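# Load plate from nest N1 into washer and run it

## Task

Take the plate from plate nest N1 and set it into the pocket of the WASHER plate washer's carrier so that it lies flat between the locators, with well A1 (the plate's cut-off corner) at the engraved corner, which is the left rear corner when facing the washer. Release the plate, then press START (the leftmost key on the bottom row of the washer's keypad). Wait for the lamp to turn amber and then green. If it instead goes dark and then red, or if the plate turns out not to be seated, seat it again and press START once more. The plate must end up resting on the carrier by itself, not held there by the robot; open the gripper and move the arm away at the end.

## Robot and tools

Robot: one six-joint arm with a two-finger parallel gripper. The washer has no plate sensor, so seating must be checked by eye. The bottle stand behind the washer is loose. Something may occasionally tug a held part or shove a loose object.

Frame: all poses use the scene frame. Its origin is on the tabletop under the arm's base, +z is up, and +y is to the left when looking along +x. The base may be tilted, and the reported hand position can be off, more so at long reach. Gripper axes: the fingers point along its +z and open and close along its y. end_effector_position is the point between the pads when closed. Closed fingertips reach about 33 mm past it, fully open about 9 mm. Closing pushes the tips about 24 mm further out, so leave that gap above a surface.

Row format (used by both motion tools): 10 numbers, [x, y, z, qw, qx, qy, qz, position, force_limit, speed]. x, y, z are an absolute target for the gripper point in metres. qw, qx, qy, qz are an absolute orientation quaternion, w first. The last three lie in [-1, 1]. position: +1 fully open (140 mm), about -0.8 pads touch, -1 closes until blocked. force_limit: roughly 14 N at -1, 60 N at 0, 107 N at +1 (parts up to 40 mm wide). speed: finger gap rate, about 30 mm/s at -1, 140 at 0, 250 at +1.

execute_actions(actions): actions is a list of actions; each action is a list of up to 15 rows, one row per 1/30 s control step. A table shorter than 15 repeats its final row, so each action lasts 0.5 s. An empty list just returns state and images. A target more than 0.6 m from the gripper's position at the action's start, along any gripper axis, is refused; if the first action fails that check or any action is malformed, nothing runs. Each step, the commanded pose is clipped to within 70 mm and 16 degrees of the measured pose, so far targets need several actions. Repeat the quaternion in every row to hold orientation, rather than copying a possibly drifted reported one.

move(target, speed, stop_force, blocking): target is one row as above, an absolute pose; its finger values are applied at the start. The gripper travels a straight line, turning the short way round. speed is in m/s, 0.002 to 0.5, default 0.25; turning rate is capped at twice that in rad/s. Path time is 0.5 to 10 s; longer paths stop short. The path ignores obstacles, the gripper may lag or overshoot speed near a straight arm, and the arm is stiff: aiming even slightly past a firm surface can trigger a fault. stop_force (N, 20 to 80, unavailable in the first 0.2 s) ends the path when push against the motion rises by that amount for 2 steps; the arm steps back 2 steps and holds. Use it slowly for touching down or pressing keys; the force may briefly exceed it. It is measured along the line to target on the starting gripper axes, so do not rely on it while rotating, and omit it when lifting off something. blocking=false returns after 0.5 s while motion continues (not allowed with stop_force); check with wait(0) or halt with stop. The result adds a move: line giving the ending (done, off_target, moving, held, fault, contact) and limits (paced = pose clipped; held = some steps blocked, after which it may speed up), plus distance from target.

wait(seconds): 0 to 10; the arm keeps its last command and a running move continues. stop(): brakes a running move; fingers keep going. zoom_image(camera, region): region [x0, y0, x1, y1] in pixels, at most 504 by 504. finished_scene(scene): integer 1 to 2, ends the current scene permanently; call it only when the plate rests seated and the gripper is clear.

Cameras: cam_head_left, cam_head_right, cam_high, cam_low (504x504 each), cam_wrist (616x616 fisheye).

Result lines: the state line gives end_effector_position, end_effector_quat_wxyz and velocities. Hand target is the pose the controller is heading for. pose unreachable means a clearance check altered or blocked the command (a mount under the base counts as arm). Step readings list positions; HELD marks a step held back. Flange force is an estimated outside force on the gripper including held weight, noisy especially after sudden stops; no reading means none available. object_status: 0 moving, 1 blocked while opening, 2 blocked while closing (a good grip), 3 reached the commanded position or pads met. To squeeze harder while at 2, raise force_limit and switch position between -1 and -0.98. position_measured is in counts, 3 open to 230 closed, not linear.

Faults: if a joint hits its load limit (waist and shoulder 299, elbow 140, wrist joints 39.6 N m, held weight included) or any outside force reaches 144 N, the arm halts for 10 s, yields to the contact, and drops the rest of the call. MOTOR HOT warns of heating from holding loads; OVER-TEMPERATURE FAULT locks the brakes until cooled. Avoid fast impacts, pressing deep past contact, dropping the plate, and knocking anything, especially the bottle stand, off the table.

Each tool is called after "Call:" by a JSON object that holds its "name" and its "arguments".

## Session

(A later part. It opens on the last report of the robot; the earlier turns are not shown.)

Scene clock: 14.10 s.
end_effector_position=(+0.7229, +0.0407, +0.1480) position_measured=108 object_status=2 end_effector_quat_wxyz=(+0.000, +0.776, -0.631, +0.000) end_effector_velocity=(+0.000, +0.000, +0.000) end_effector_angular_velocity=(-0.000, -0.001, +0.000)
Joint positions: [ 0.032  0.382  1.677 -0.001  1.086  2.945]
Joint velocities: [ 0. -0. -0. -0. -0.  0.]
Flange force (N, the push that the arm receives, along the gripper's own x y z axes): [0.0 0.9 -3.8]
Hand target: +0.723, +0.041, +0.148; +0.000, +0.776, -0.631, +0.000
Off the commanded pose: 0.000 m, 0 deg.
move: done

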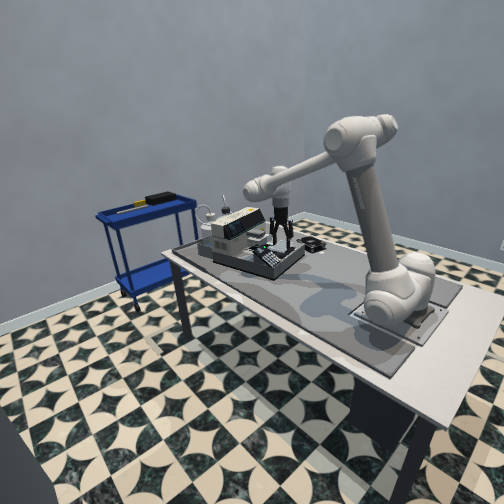

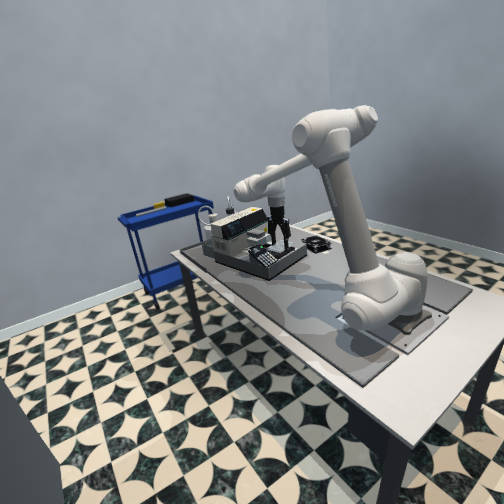

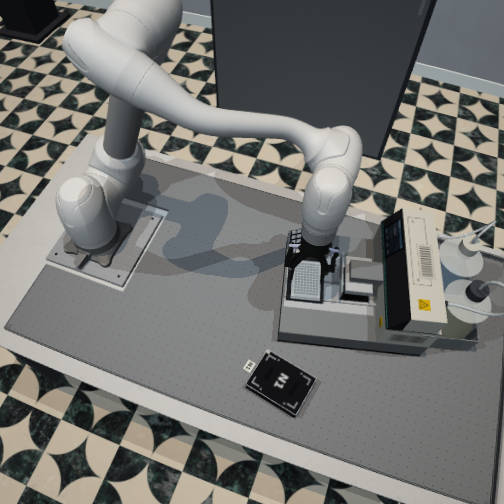

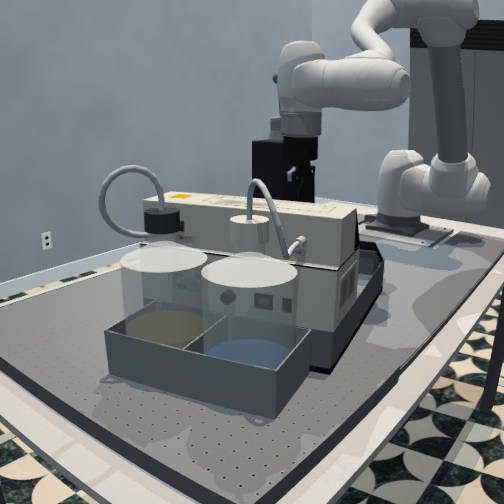

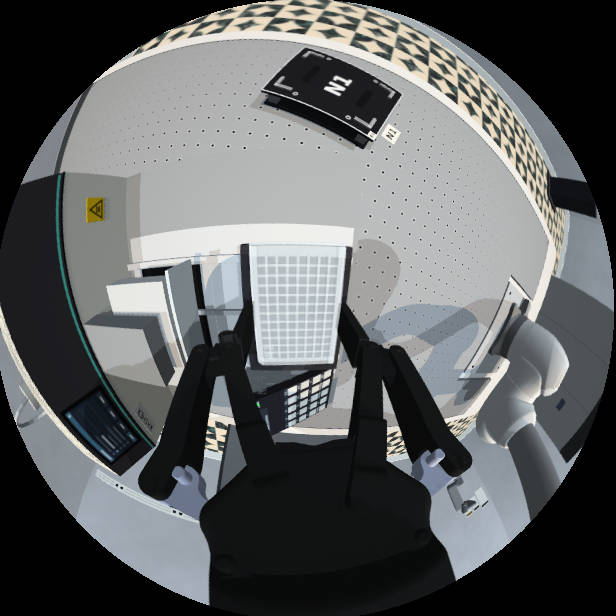

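Call:
{"name": "move", "arguments": {"target": [0.7208,0.0545,0.142,0,0.7738,-0.6334,0,-1,-0.2,-0.6], "speed": 0.04}}

Call:
{"name": "zoom_image", "arguments": {"camera": "cam_wrist", "region": [210,200,390,380]}}

Scene clock: 14.97 s.
end_effector_position=(+0.7208, +0.0545, +0.1420) position_measured=108 object_status=2 end_effector_quat_wxyz=(-0.000, +0.774, -0.633, -0.000) end_effector_velocity=(+0.000, +0.001, +0.001) end_effector_angular_velocity=(+0.000, -0.003, +0.001)
Joint positions: [ 0.051  0.385  1.685 -0.001  1.075  2.971]
Joint velocities: [ 0.001 -0.001 -0.     0.    -0.001 -0.   ]
Flange force (N, the push that the arm receives, along the gripper's own x y z axes): [1.4 1.6 -4.1]
Hand target: +0.721, +0.055, +0.142; +0.000, +0.774, -0.633, -0.000
Off the commanded pose: 0.000 m, 0 deg.
move: done

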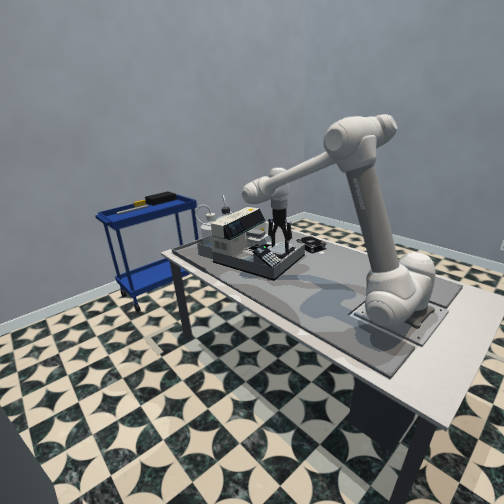

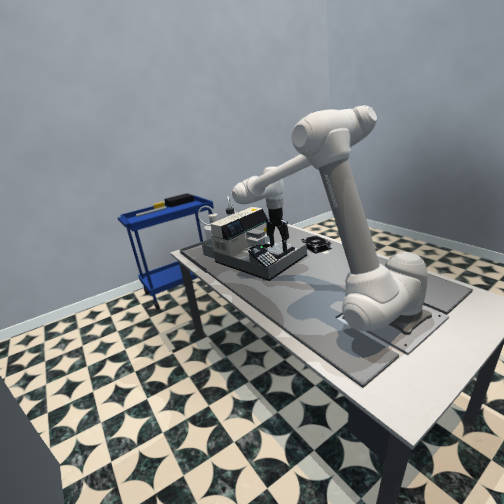

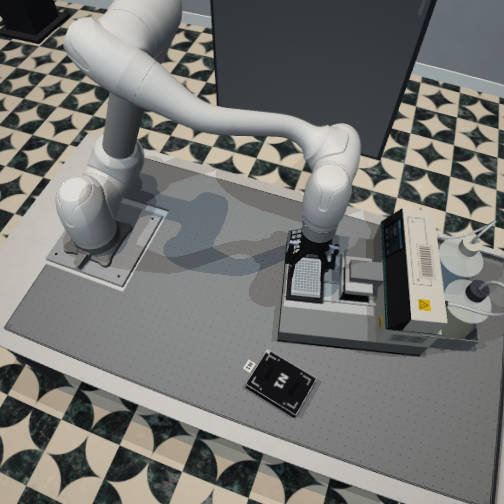

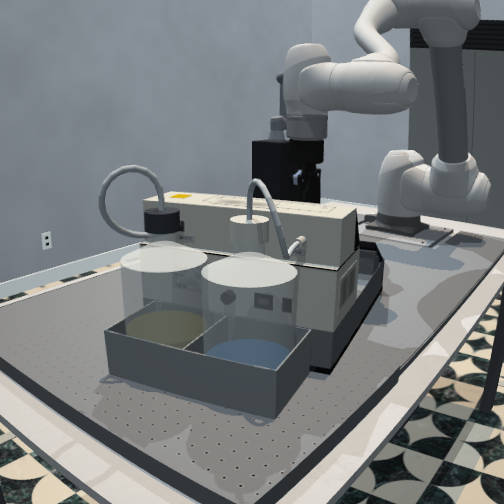

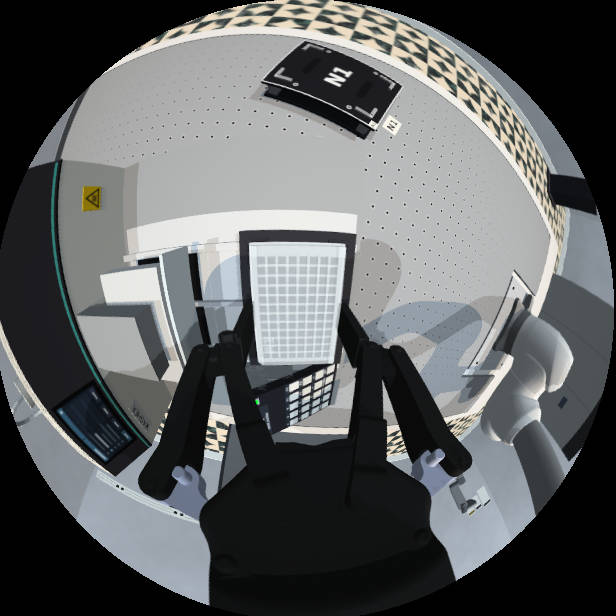

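Region (210, 200, 390, 380) of cam_wrist's 616x616 image, scaled by 2.800, with more detail than that image has.

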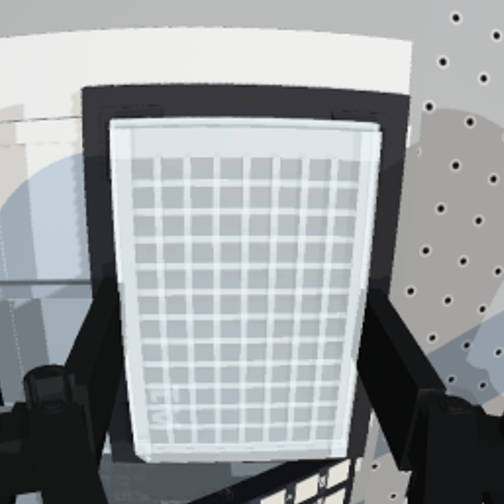

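Call:
{"name": "move", "arguments": {"target": [0.7205,0.056,0.138,0,0.7738,-0.6334,0,-1,-0.2,-0.6], "speed": 0.02}}

Call:
{"name": "zoom_image", "arguments": {"camera": "cam_wrist", "region": [230,215,366,315]}}

Scene clock: 20.97 s.
end_effector_position=(+0.7205, +0.0560, +0.1380) position_measured=108 object_status=2 end_effector_quat_wxyz=(-0.000, +0.774, -0.633, +0.000) end_effector_velocity=(-0.000, -0.001, -0.000) end_effector_angular_velocity=(-0.001, +0.001, +0.001)
Joint positions: [ 0.054  0.388  1.689 -0.001  1.068  2.973]
Joint velocities: [-0.     0.     0.    -0.001  0.    -0.001]
Flange force (N, the push that the arm receives, along the gripper's own x y z axes): [-0.3 1.2 -4.4]
Hand target: +0.721, +0.056, +0.138; +0.000, +0.774, -0.633, +0.000
Off the commanded pose: 0.000 m, 0 deg.
move: done

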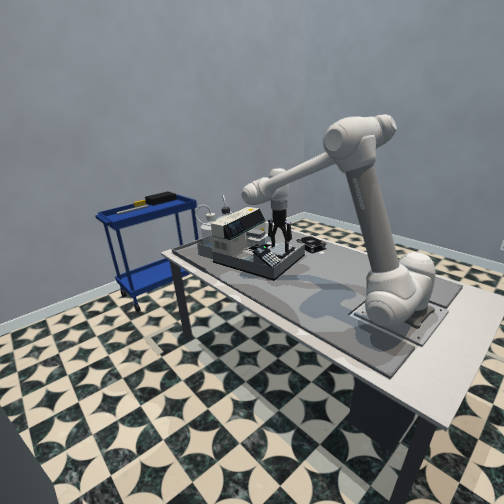

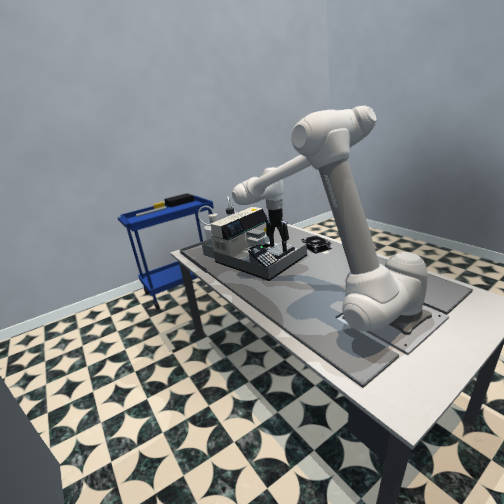

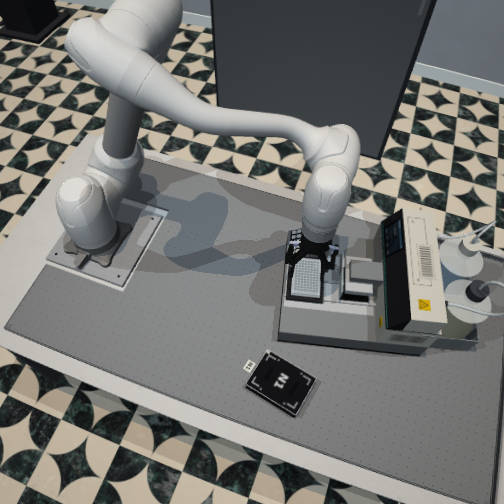

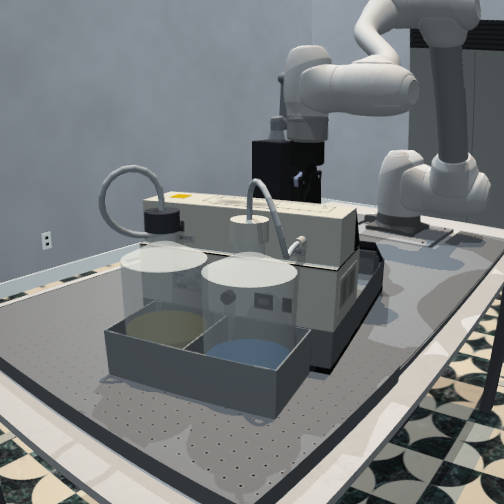

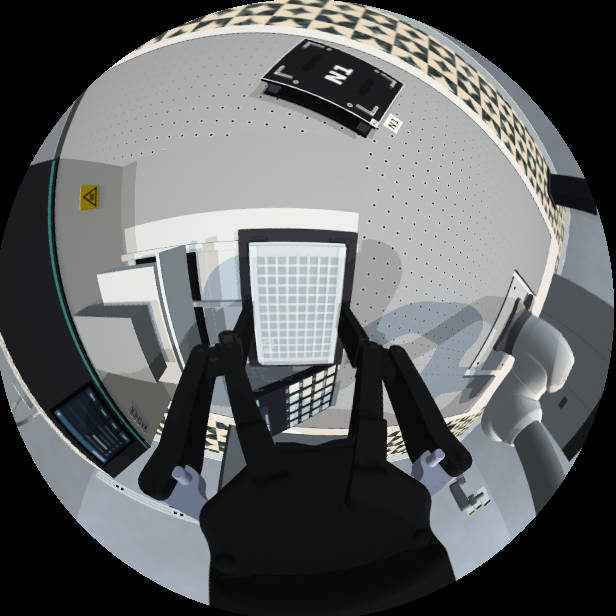

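Region (230, 215, 366, 315) of cam_wrist's 616x616 image, scaled by 3.706, with more detail than that image has; it fills the top 371 rows of this view, and the rest is white.

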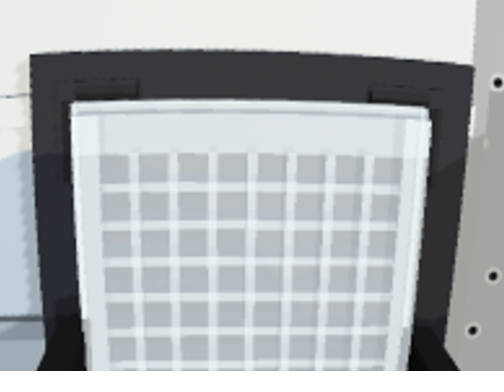

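Call:
{"name": "execute_actions", "arguments": {"actions": [[[0.7206,0.0567,0.138,0,0.7705,-0.6374,0,-1,-0.2,-0.6]]]}}

Call:
{"name": "move", "arguments": {"target": [0.7206,0.0567,0.128,0,0.7705,-0.6374,0,-1,-0.2,-0.6], "speed": 0.005, "stop_force": 20}}

Call:
{"name": "zoom_image", "arguments": {"camera": "cam_wrist", "region": [230,215,366,315]}}

Scene clock: 21.77 s.
end_effector_position=(+0.7205, +0.0567, +0.1378) position_measured=108 object_status=2 end_effector_quat_wxyz=(+0.000, +0.771, -0.637, -0.000) end_effector_velocity=(+0.001, -0.001, +0.001) end_effector_angular_velocity=(+0.000, -0.001, -0.001)
Joint positions: [ 0.055  0.388  1.689 -0.001  1.068  2.985]
Joint velocities: [-0.001 -0.    -0.001  0.    -0.    -0.   ]
Flange force (N, the push that the arm receives, along the gripper's own x y z axes): [2.3 2.1 -4.2]
Hand target: +0.721, +0.057, +0.138; -0.000, +0.771, -0.637, -0.000
Off the commanded pose: 0.000 m, 0 deg.
Step readings (end_effector_position):
0: (+0.7205, +0.0560, +0.1380)
1: (+0.7205, +0.0560, +0.1380)
2: (+0.7205, +0.0563, +0.1379)
4: (+0.7205, +0.0567, +0.1378)
8: (+0.7204, +0.0567, +0.1378)
15: end_effector_position above

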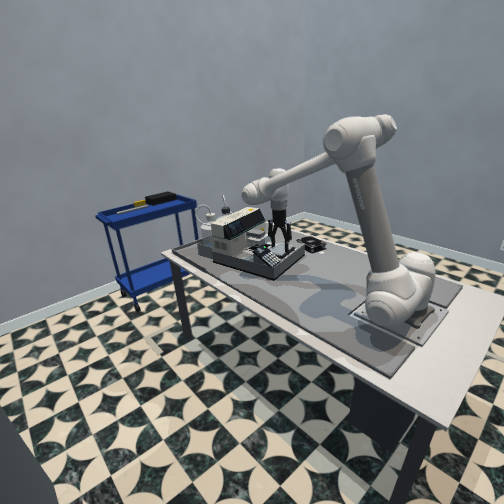

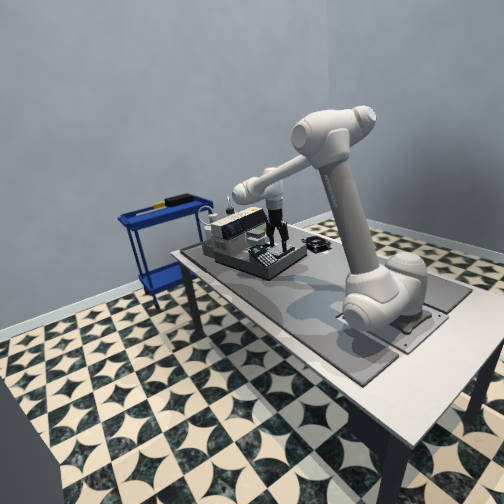

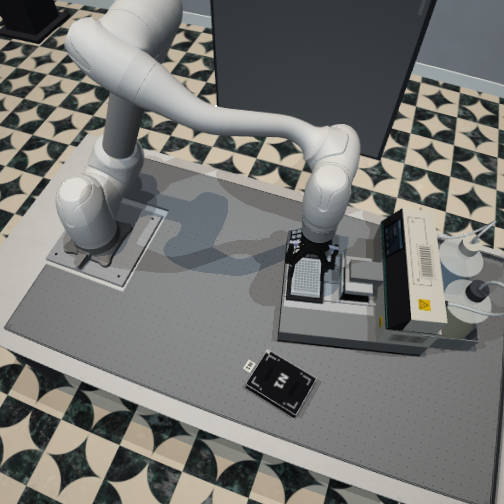

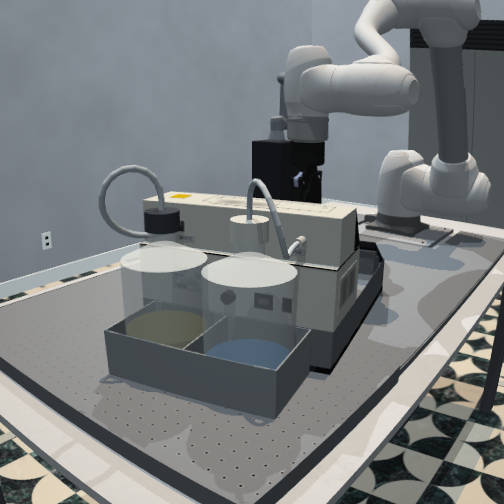

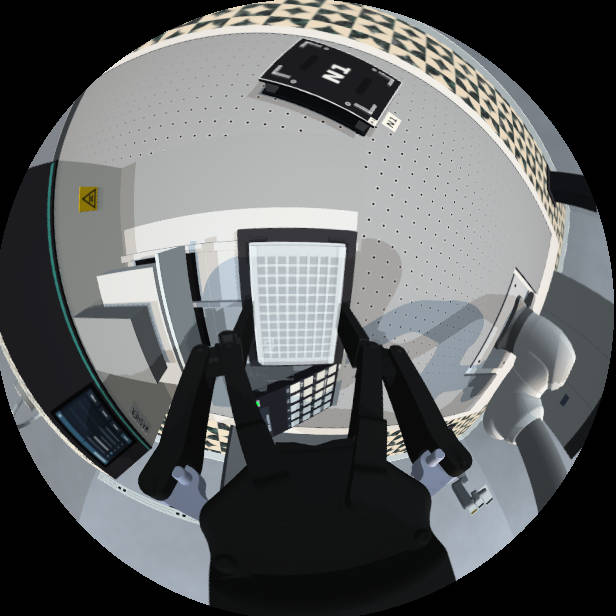

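Scene clock: 22.33 s.
end_effector_position=(+0.7206, +0.0567, +0.1367) position_measured=108 object_status=2 end_effector_quat_wxyz=(-0.000, +0.771, -0.637, +0.000) end_effector_velocity=(-0.001, +0.001, -0.000) end_effector_angular_velocity=(+0.001, +0.004, -0.000)
Joint positions: [ 0.055  0.389  1.69  -0.001  1.066  2.985]
Joint velocities: [0.001 0.    0.    0.001 0.004 0.001]
Flange force (N, the push that the arm receives, along the gripper's own x y z axes): [-1.1 2.8 -33.7]
Hand target: +0.721, +0.057, +0.137; -0.000, +0.771, -0.637, +0.000
Off the commanded pose: 0.009 m, 0 deg.
move: contact

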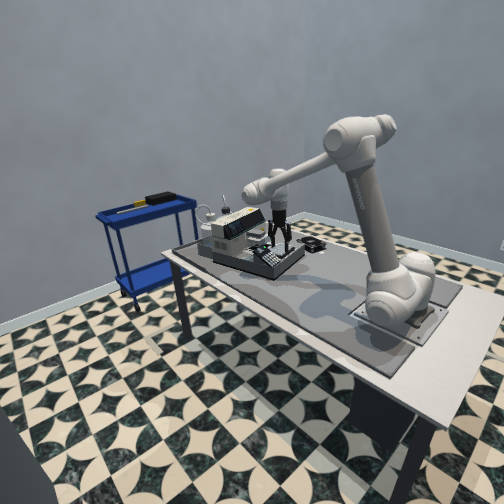

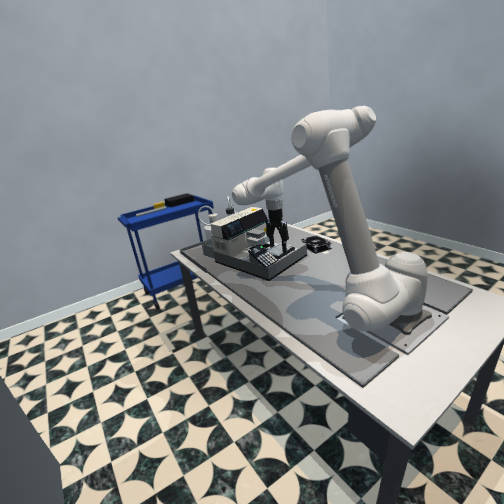

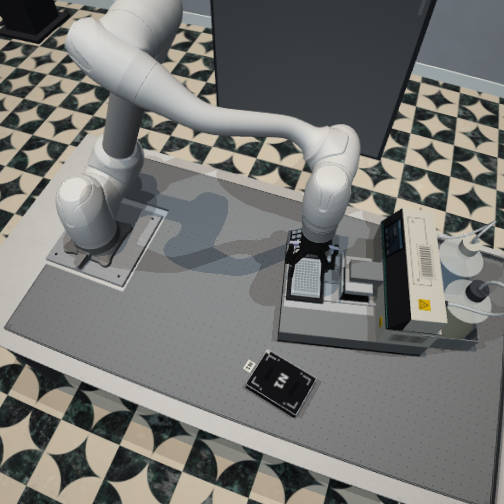

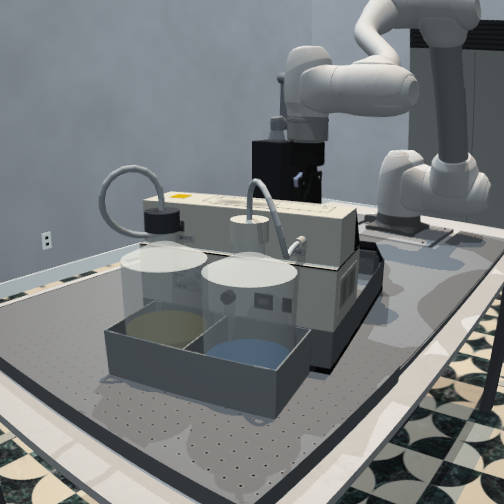

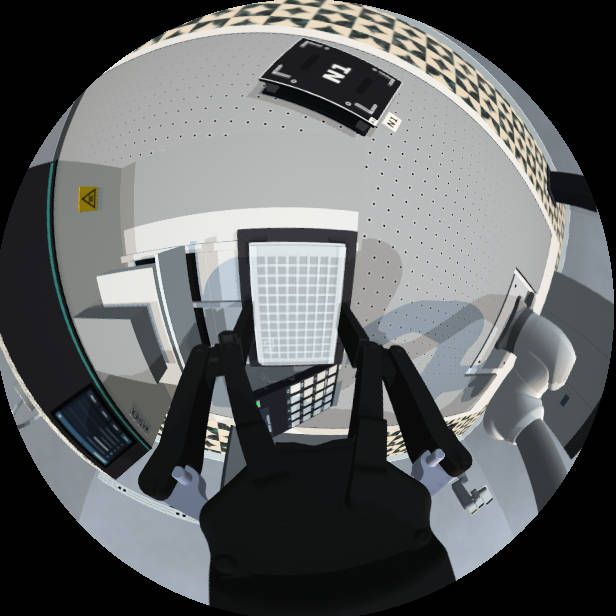

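Region (230, 215, 366, 315) of cam_wrist's 616x616 image, scaled by 3.706, with more detail than that image has; it fills the top 371 rows of this view, and the rest is white.

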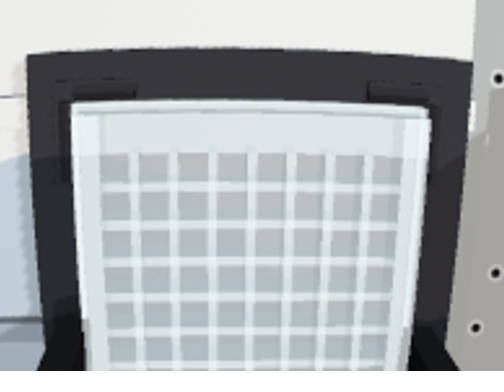

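Call:
{"name": "zoom_image", "arguments": {"camera": "cam_wrist", "region": [240,300,360,380]}}

Call:
{"name": "zoom_image", "arguments": {"camera": "cam_high", "region": [270,235,350,315]}}

Region (240, 300, 360, 380) of cam_wrist's 616x616 image, scaled by 4.200, with more detail than that image has.

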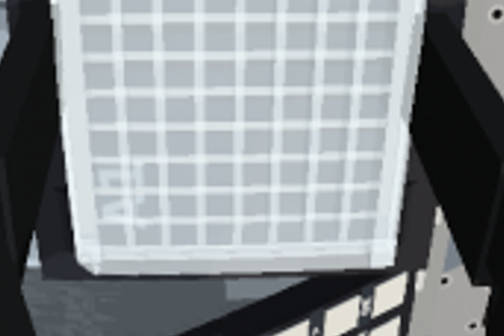

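Region (270, 235, 350, 315) of cam_high's 504x504 image, scaled by 6.300, with more detail than that image has.

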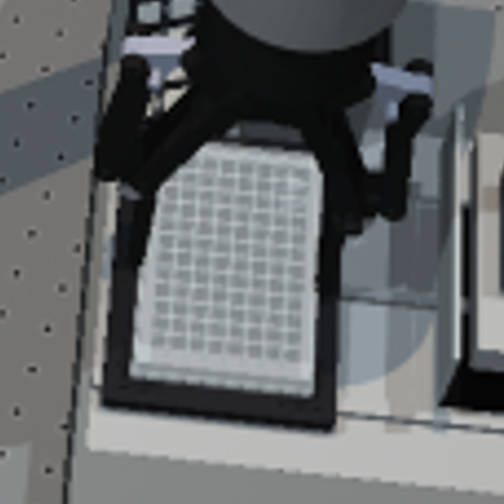

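Try 0.6 mm to the left.

Call:
{"name": "execute_actions", "arguments": {"actions": [[[0.7206,0.0567,0.1385,0,0.7705,-0.6374,0,-1,-0.2,-0.6],[0.7206,0.0567,0.1385,0,0.7705,-0.6374,0,-1,-0.2,-0.6],[0.7206,0.0567,0.1385,0,0.7705,-0.6374,0,-1,-0.2,-0.6],[0.7206,0.0567,0.1385,0,0.7705,-0.6374,0,-1,-0.2,-0.6],[0.7213,0.0568,0.1385,0,0.7705,-0.6374,0,-1,-0.2,-0.6]]]}}

Call:
{"name": "move", "arguments": {"target": [0.7213,0.0568,0.129,0,0.7705,-0.6374,0,-1,-0.2,-0.6], "speed": 0.004, "stop_force": 20}}

Call:
{"name": "zoom_image", "arguments": {"camera": "cam_wrist", "region": [230,215,366,315]}}

Scene clock: 23.33 s.
end_effector_position=(+0.7213, +0.0568, +0.1385) position_measured=108 object_status=2 end_effector_quat_wxyz=(-0.000, +0.771, -0.637, +0.000) end_effector_velocity=(-0.000, -0.000, -0.000) end_effector_angular_velocity=(-0.001, +0.001, +0.001)
Joint positions: [ 0.055  0.389  1.687 -0.001  1.07   2.985]
Joint velocities: [-0.     0.    -0.    -0.001  0.001 -0.001]
Flange force (N, the push that the arm receives, along the gripper's own x y z axes): [1.3 3.8 -5.1]
Hand target: +0.721, +0.057, +0.139; -0.000, +0.771, -0.637, -0.000
Off the commanded pose: 0.000 m, 0 deg.
Step readings (end_effector_position):
0: (+0.7207, +0.0567, +0.1369)
1: (+0.7208, +0.0567, +0.1370)
2: (+0.7206, +0.0567, +0.1376)
4: (+0.7205, +0.0567, +0.1382)
8: (+0.7212, +0.0568, +0.1385)
15: end_effector_position above

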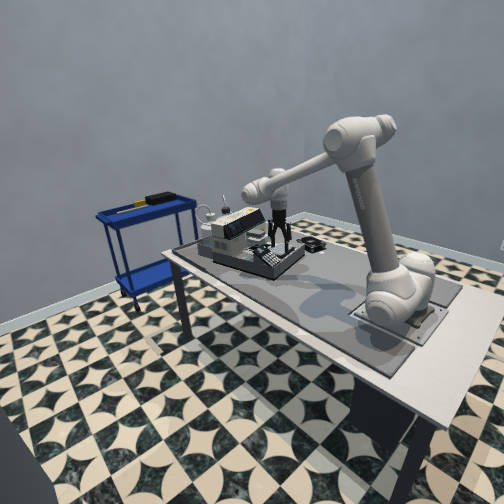

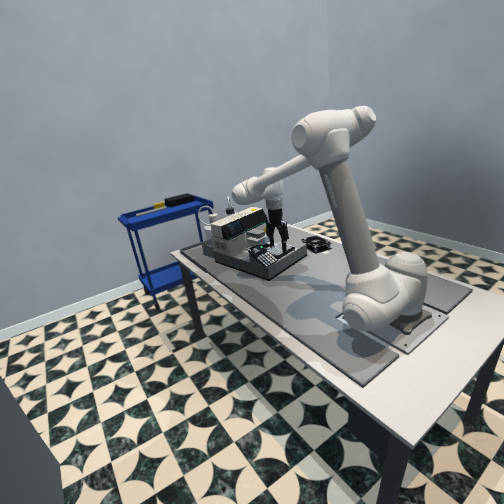

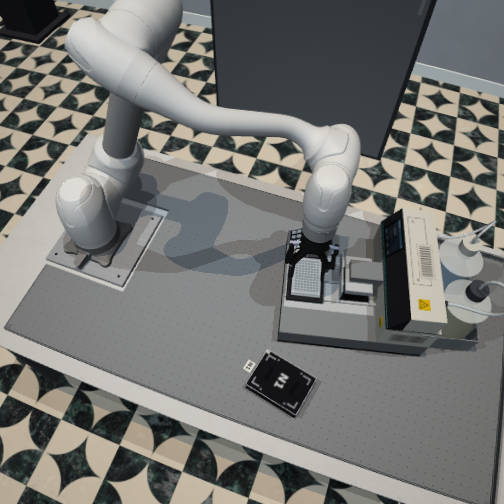

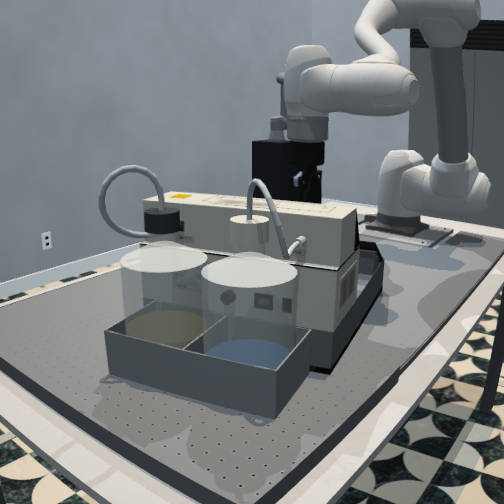

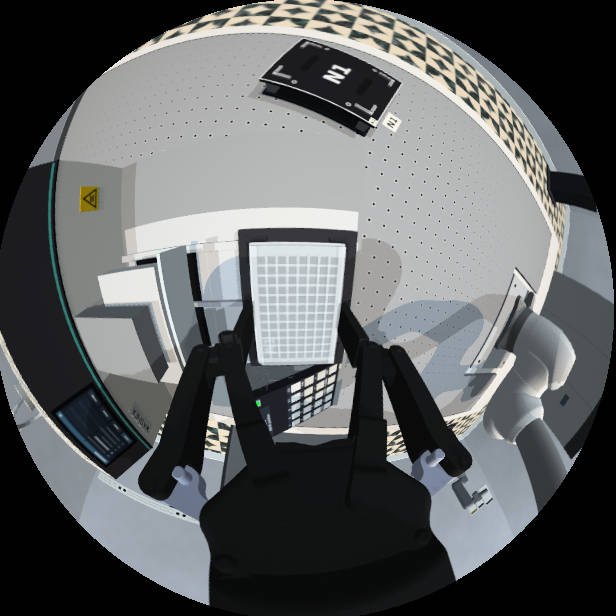

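Scene clock: 24.10 s.
end_effector_position=(+0.7214, +0.0568, +0.1367) position_measured=108 object_status=2 end_effector_quat_wxyz=(-0.000, +0.771, -0.637, +0.000) end_effector_velocity=(-0.002, -0.000, +0.000) end_effector_angular_velocity=(+0.000, +0.006, -0.001)
Joint positions: [ 0.055  0.39   1.688 -0.001  1.067  2.985]
Joint velocities: [-0.    -0.     0.     0.001  0.006 -0.   ]
Flange force (N, the push that the arm receives, along the gripper's own x y z axes): [1.3 6.0 -33.7]
Hand target: +0.721, +0.057, +0.137; -0.000, +0.771, -0.637, +0.000
Off the commanded pose: 0.008 m, 0 deg.
move: contact

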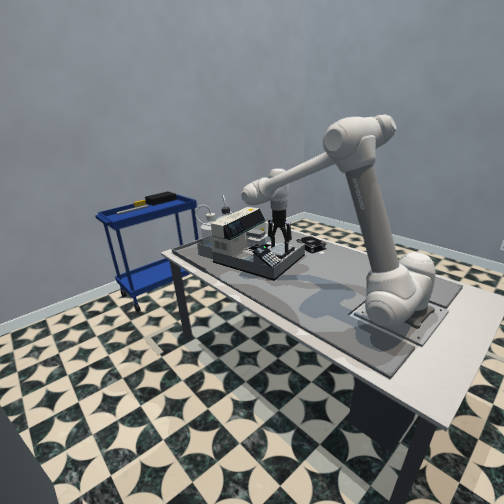

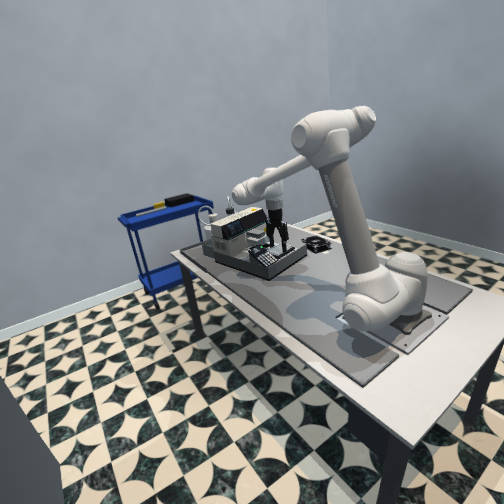

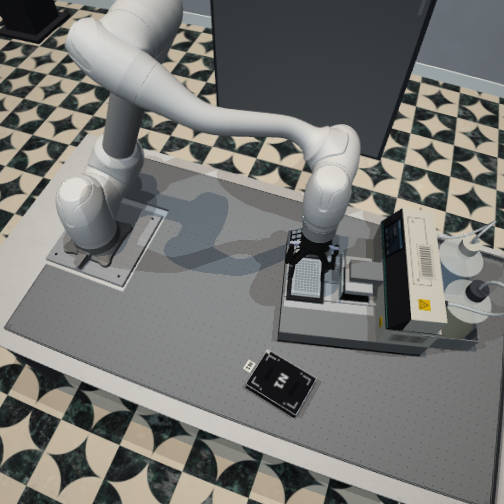

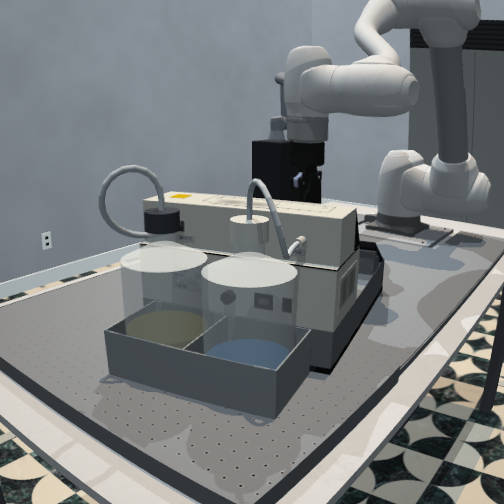

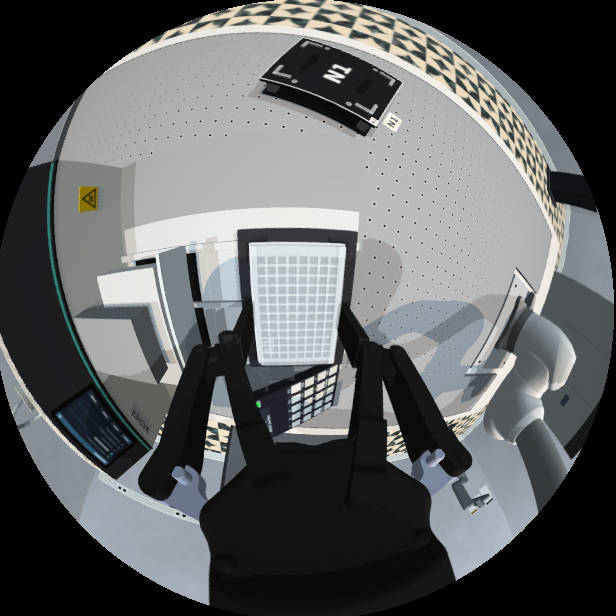

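Region (230, 215, 366, 315) of cam_wrist's 616x616 image, scaled by 3.706, with more detail than that image has; it fills the top 371 rows of this view, and the rest is white.

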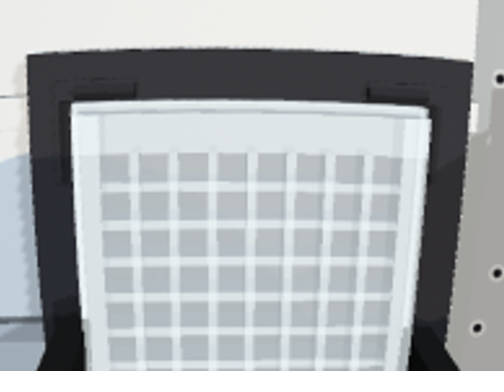

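Call:
{"name": "execute_actions", "arguments": {"actions": [[[0.721,0.0568,0.1372,0,0.7705,-0.6374,0,0.35,-0.2,-0.6]],[[0.721,0.0568,0.15,0,0.7705,-0.6374,0,0.35,-0.2,-0.6]]]}}

Call:
{"name": "move", "arguments": {"target": [0.708,0.125,0.2,0,0.7705,-0.6374,0,0.35,-0.2,0]}}

Call:
{"name": "zoom_image", "arguments": {"camera": "cam_wrist", "region": [210,160,390,340]}}

Scene clock: 25.40 s.
end_effector_position=(+0.7210, +0.0568, +0.1500) position_measured=85 object_status=3 end_effector_quat_wxyz=(+0.000, +0.771, -0.637, +0.000) end_effector_velocity=(+0.000, +0.001, +0.000) end_effector_angular_velocity=(+0.001, -0.000, +0.001)
Joint positions: [ 0.055  0.38   1.677 -0.001  1.089  2.985]
Joint velocities: [ 0.001 -0.    -0.001  0.001  0.     0.   ]
Flange force (N, the push that the arm receives, along the gripper's own x y z axes): [-0.4 1.6 -4.4]
Flange force at the end of the 1st action (N, along the gripper's axes at the end of the call): [0.2 0.6 -3.3]
Hand target: +0.721, +0.057, +0.150; -0.000, +0.771, -0.637, -0.000
Off the commanded pose: 0.000 m, 0 deg.
Step readings (end_effector_position; steps 1 to 15: 1st action; 16 to 30: 2nd action):
0: (+0.7213, +0.0568, +0.1368)
1: (+0.7213, +0.0568, +0.1368)
2: (+0.7213, +0.0568, +0.1370)
4: (+0.7212, +0.0568, +0.1371)
8: (+0.7212, +0.0568, +0.1372)
15: (+0.7210, +0.0568, +0.1372)
16: (+0.7209, +0.0568, +0.1373)
17: (+0.7202, +0.0568, +0.1405)
19: (+0.7210, +0.0568, +0.1498)
23: (+0.7208, +0.0568, +0.1500)
30: end_effector_position above

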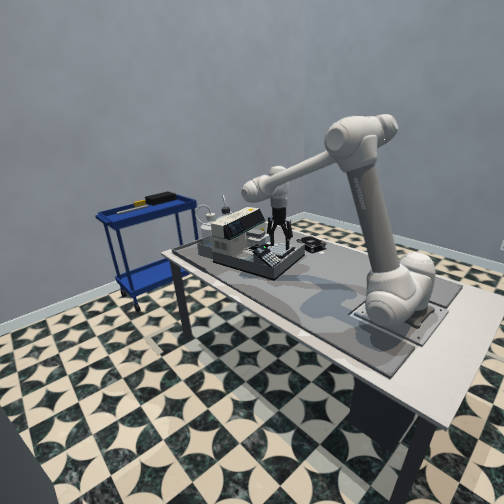

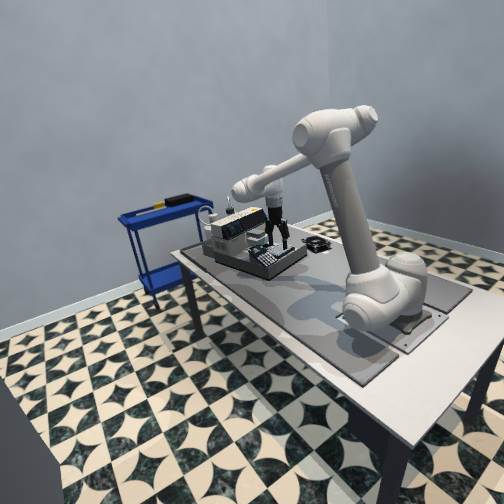

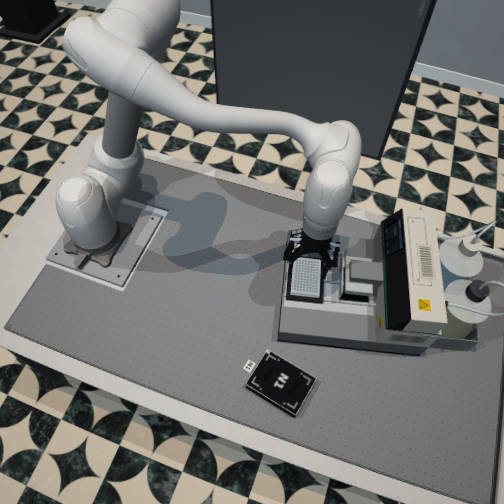

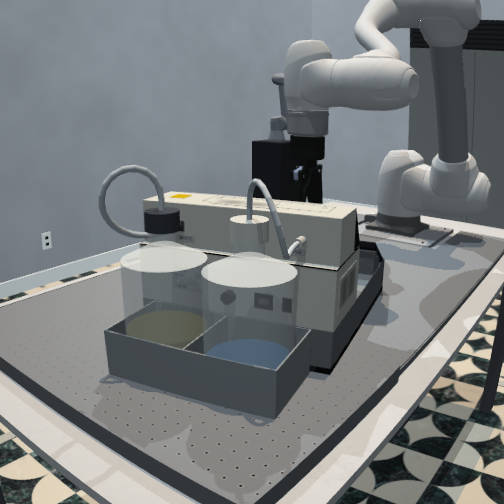

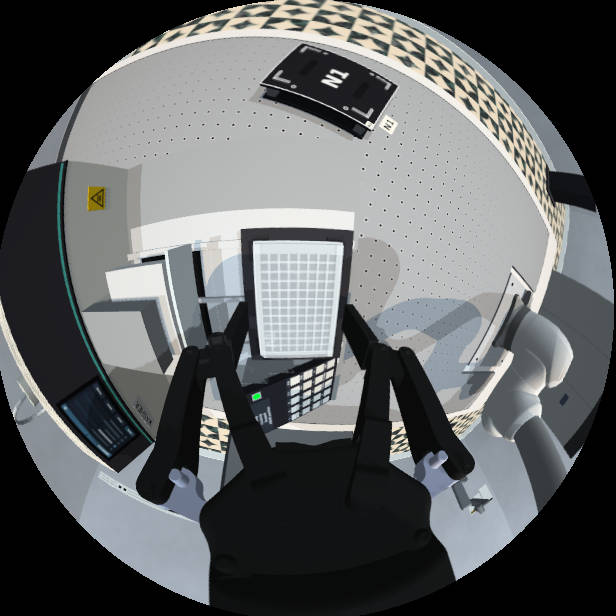

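Scene clock: 26.13 s.
end_effector_position=(+0.7079, +0.1250, +0.2001) position_measured=85 object_status=3 end_effector_quat_wxyz=(-0.000, +0.771, -0.637, -0.000) end_effector_velocity=(-0.000, -0.000, -0.000) end_effector_angular_velocity=(-0.000, +0.001, -0.001)
Joint positions: [ 0.15   0.339  1.636 -0.     1.171  3.08 ]
Joint velocities: [-0.     0.     0.    -0.     0.001  0.   ]
Flange force (N, the push that the arm receives, along the gripper's own x y z axes): [0.8 1.9 -4.1]
Hand target: +0.708, +0.125, +0.200; +0.000, +0.771, -0.637, -0.000
Off the commanded pose: 0.000 m, 0 deg.
move: done

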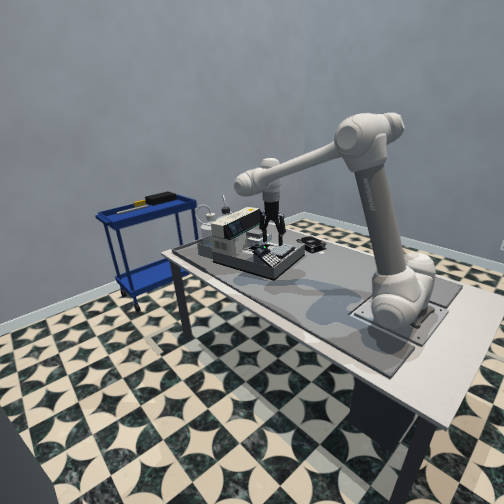

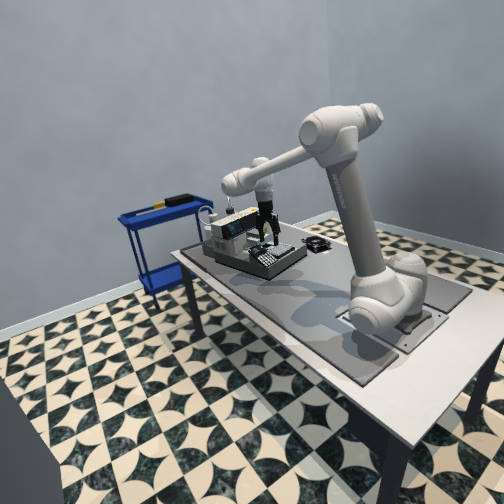

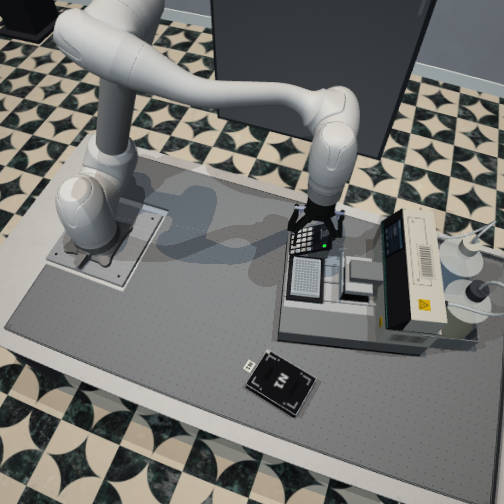

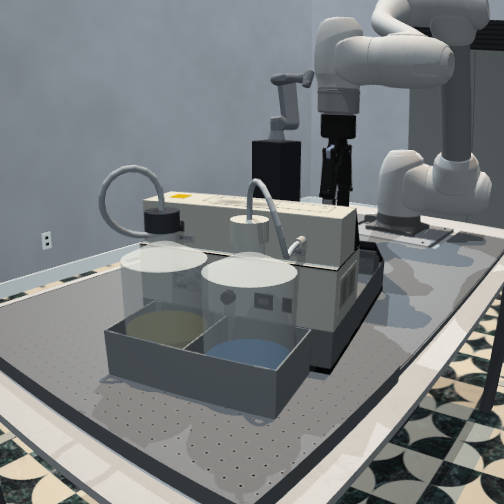

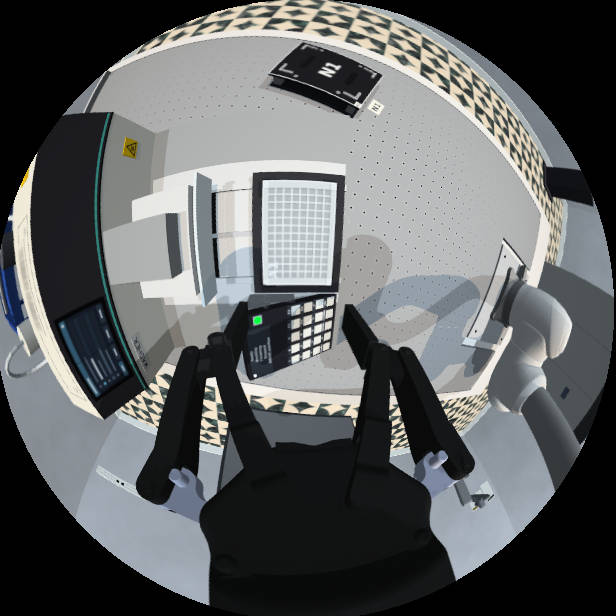

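Region (210, 160, 390, 340) of cam_wrist's 616x616 image, scaled by 2.800, with more detail than that image has.

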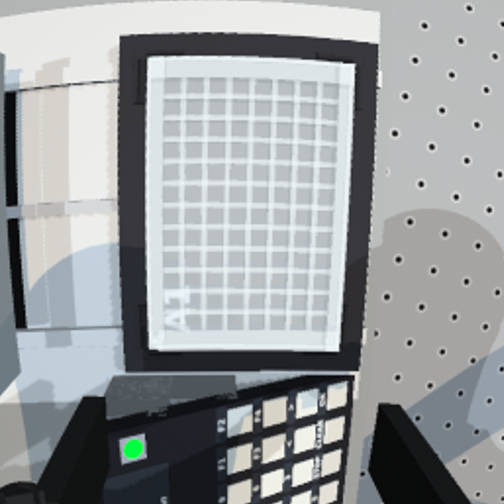

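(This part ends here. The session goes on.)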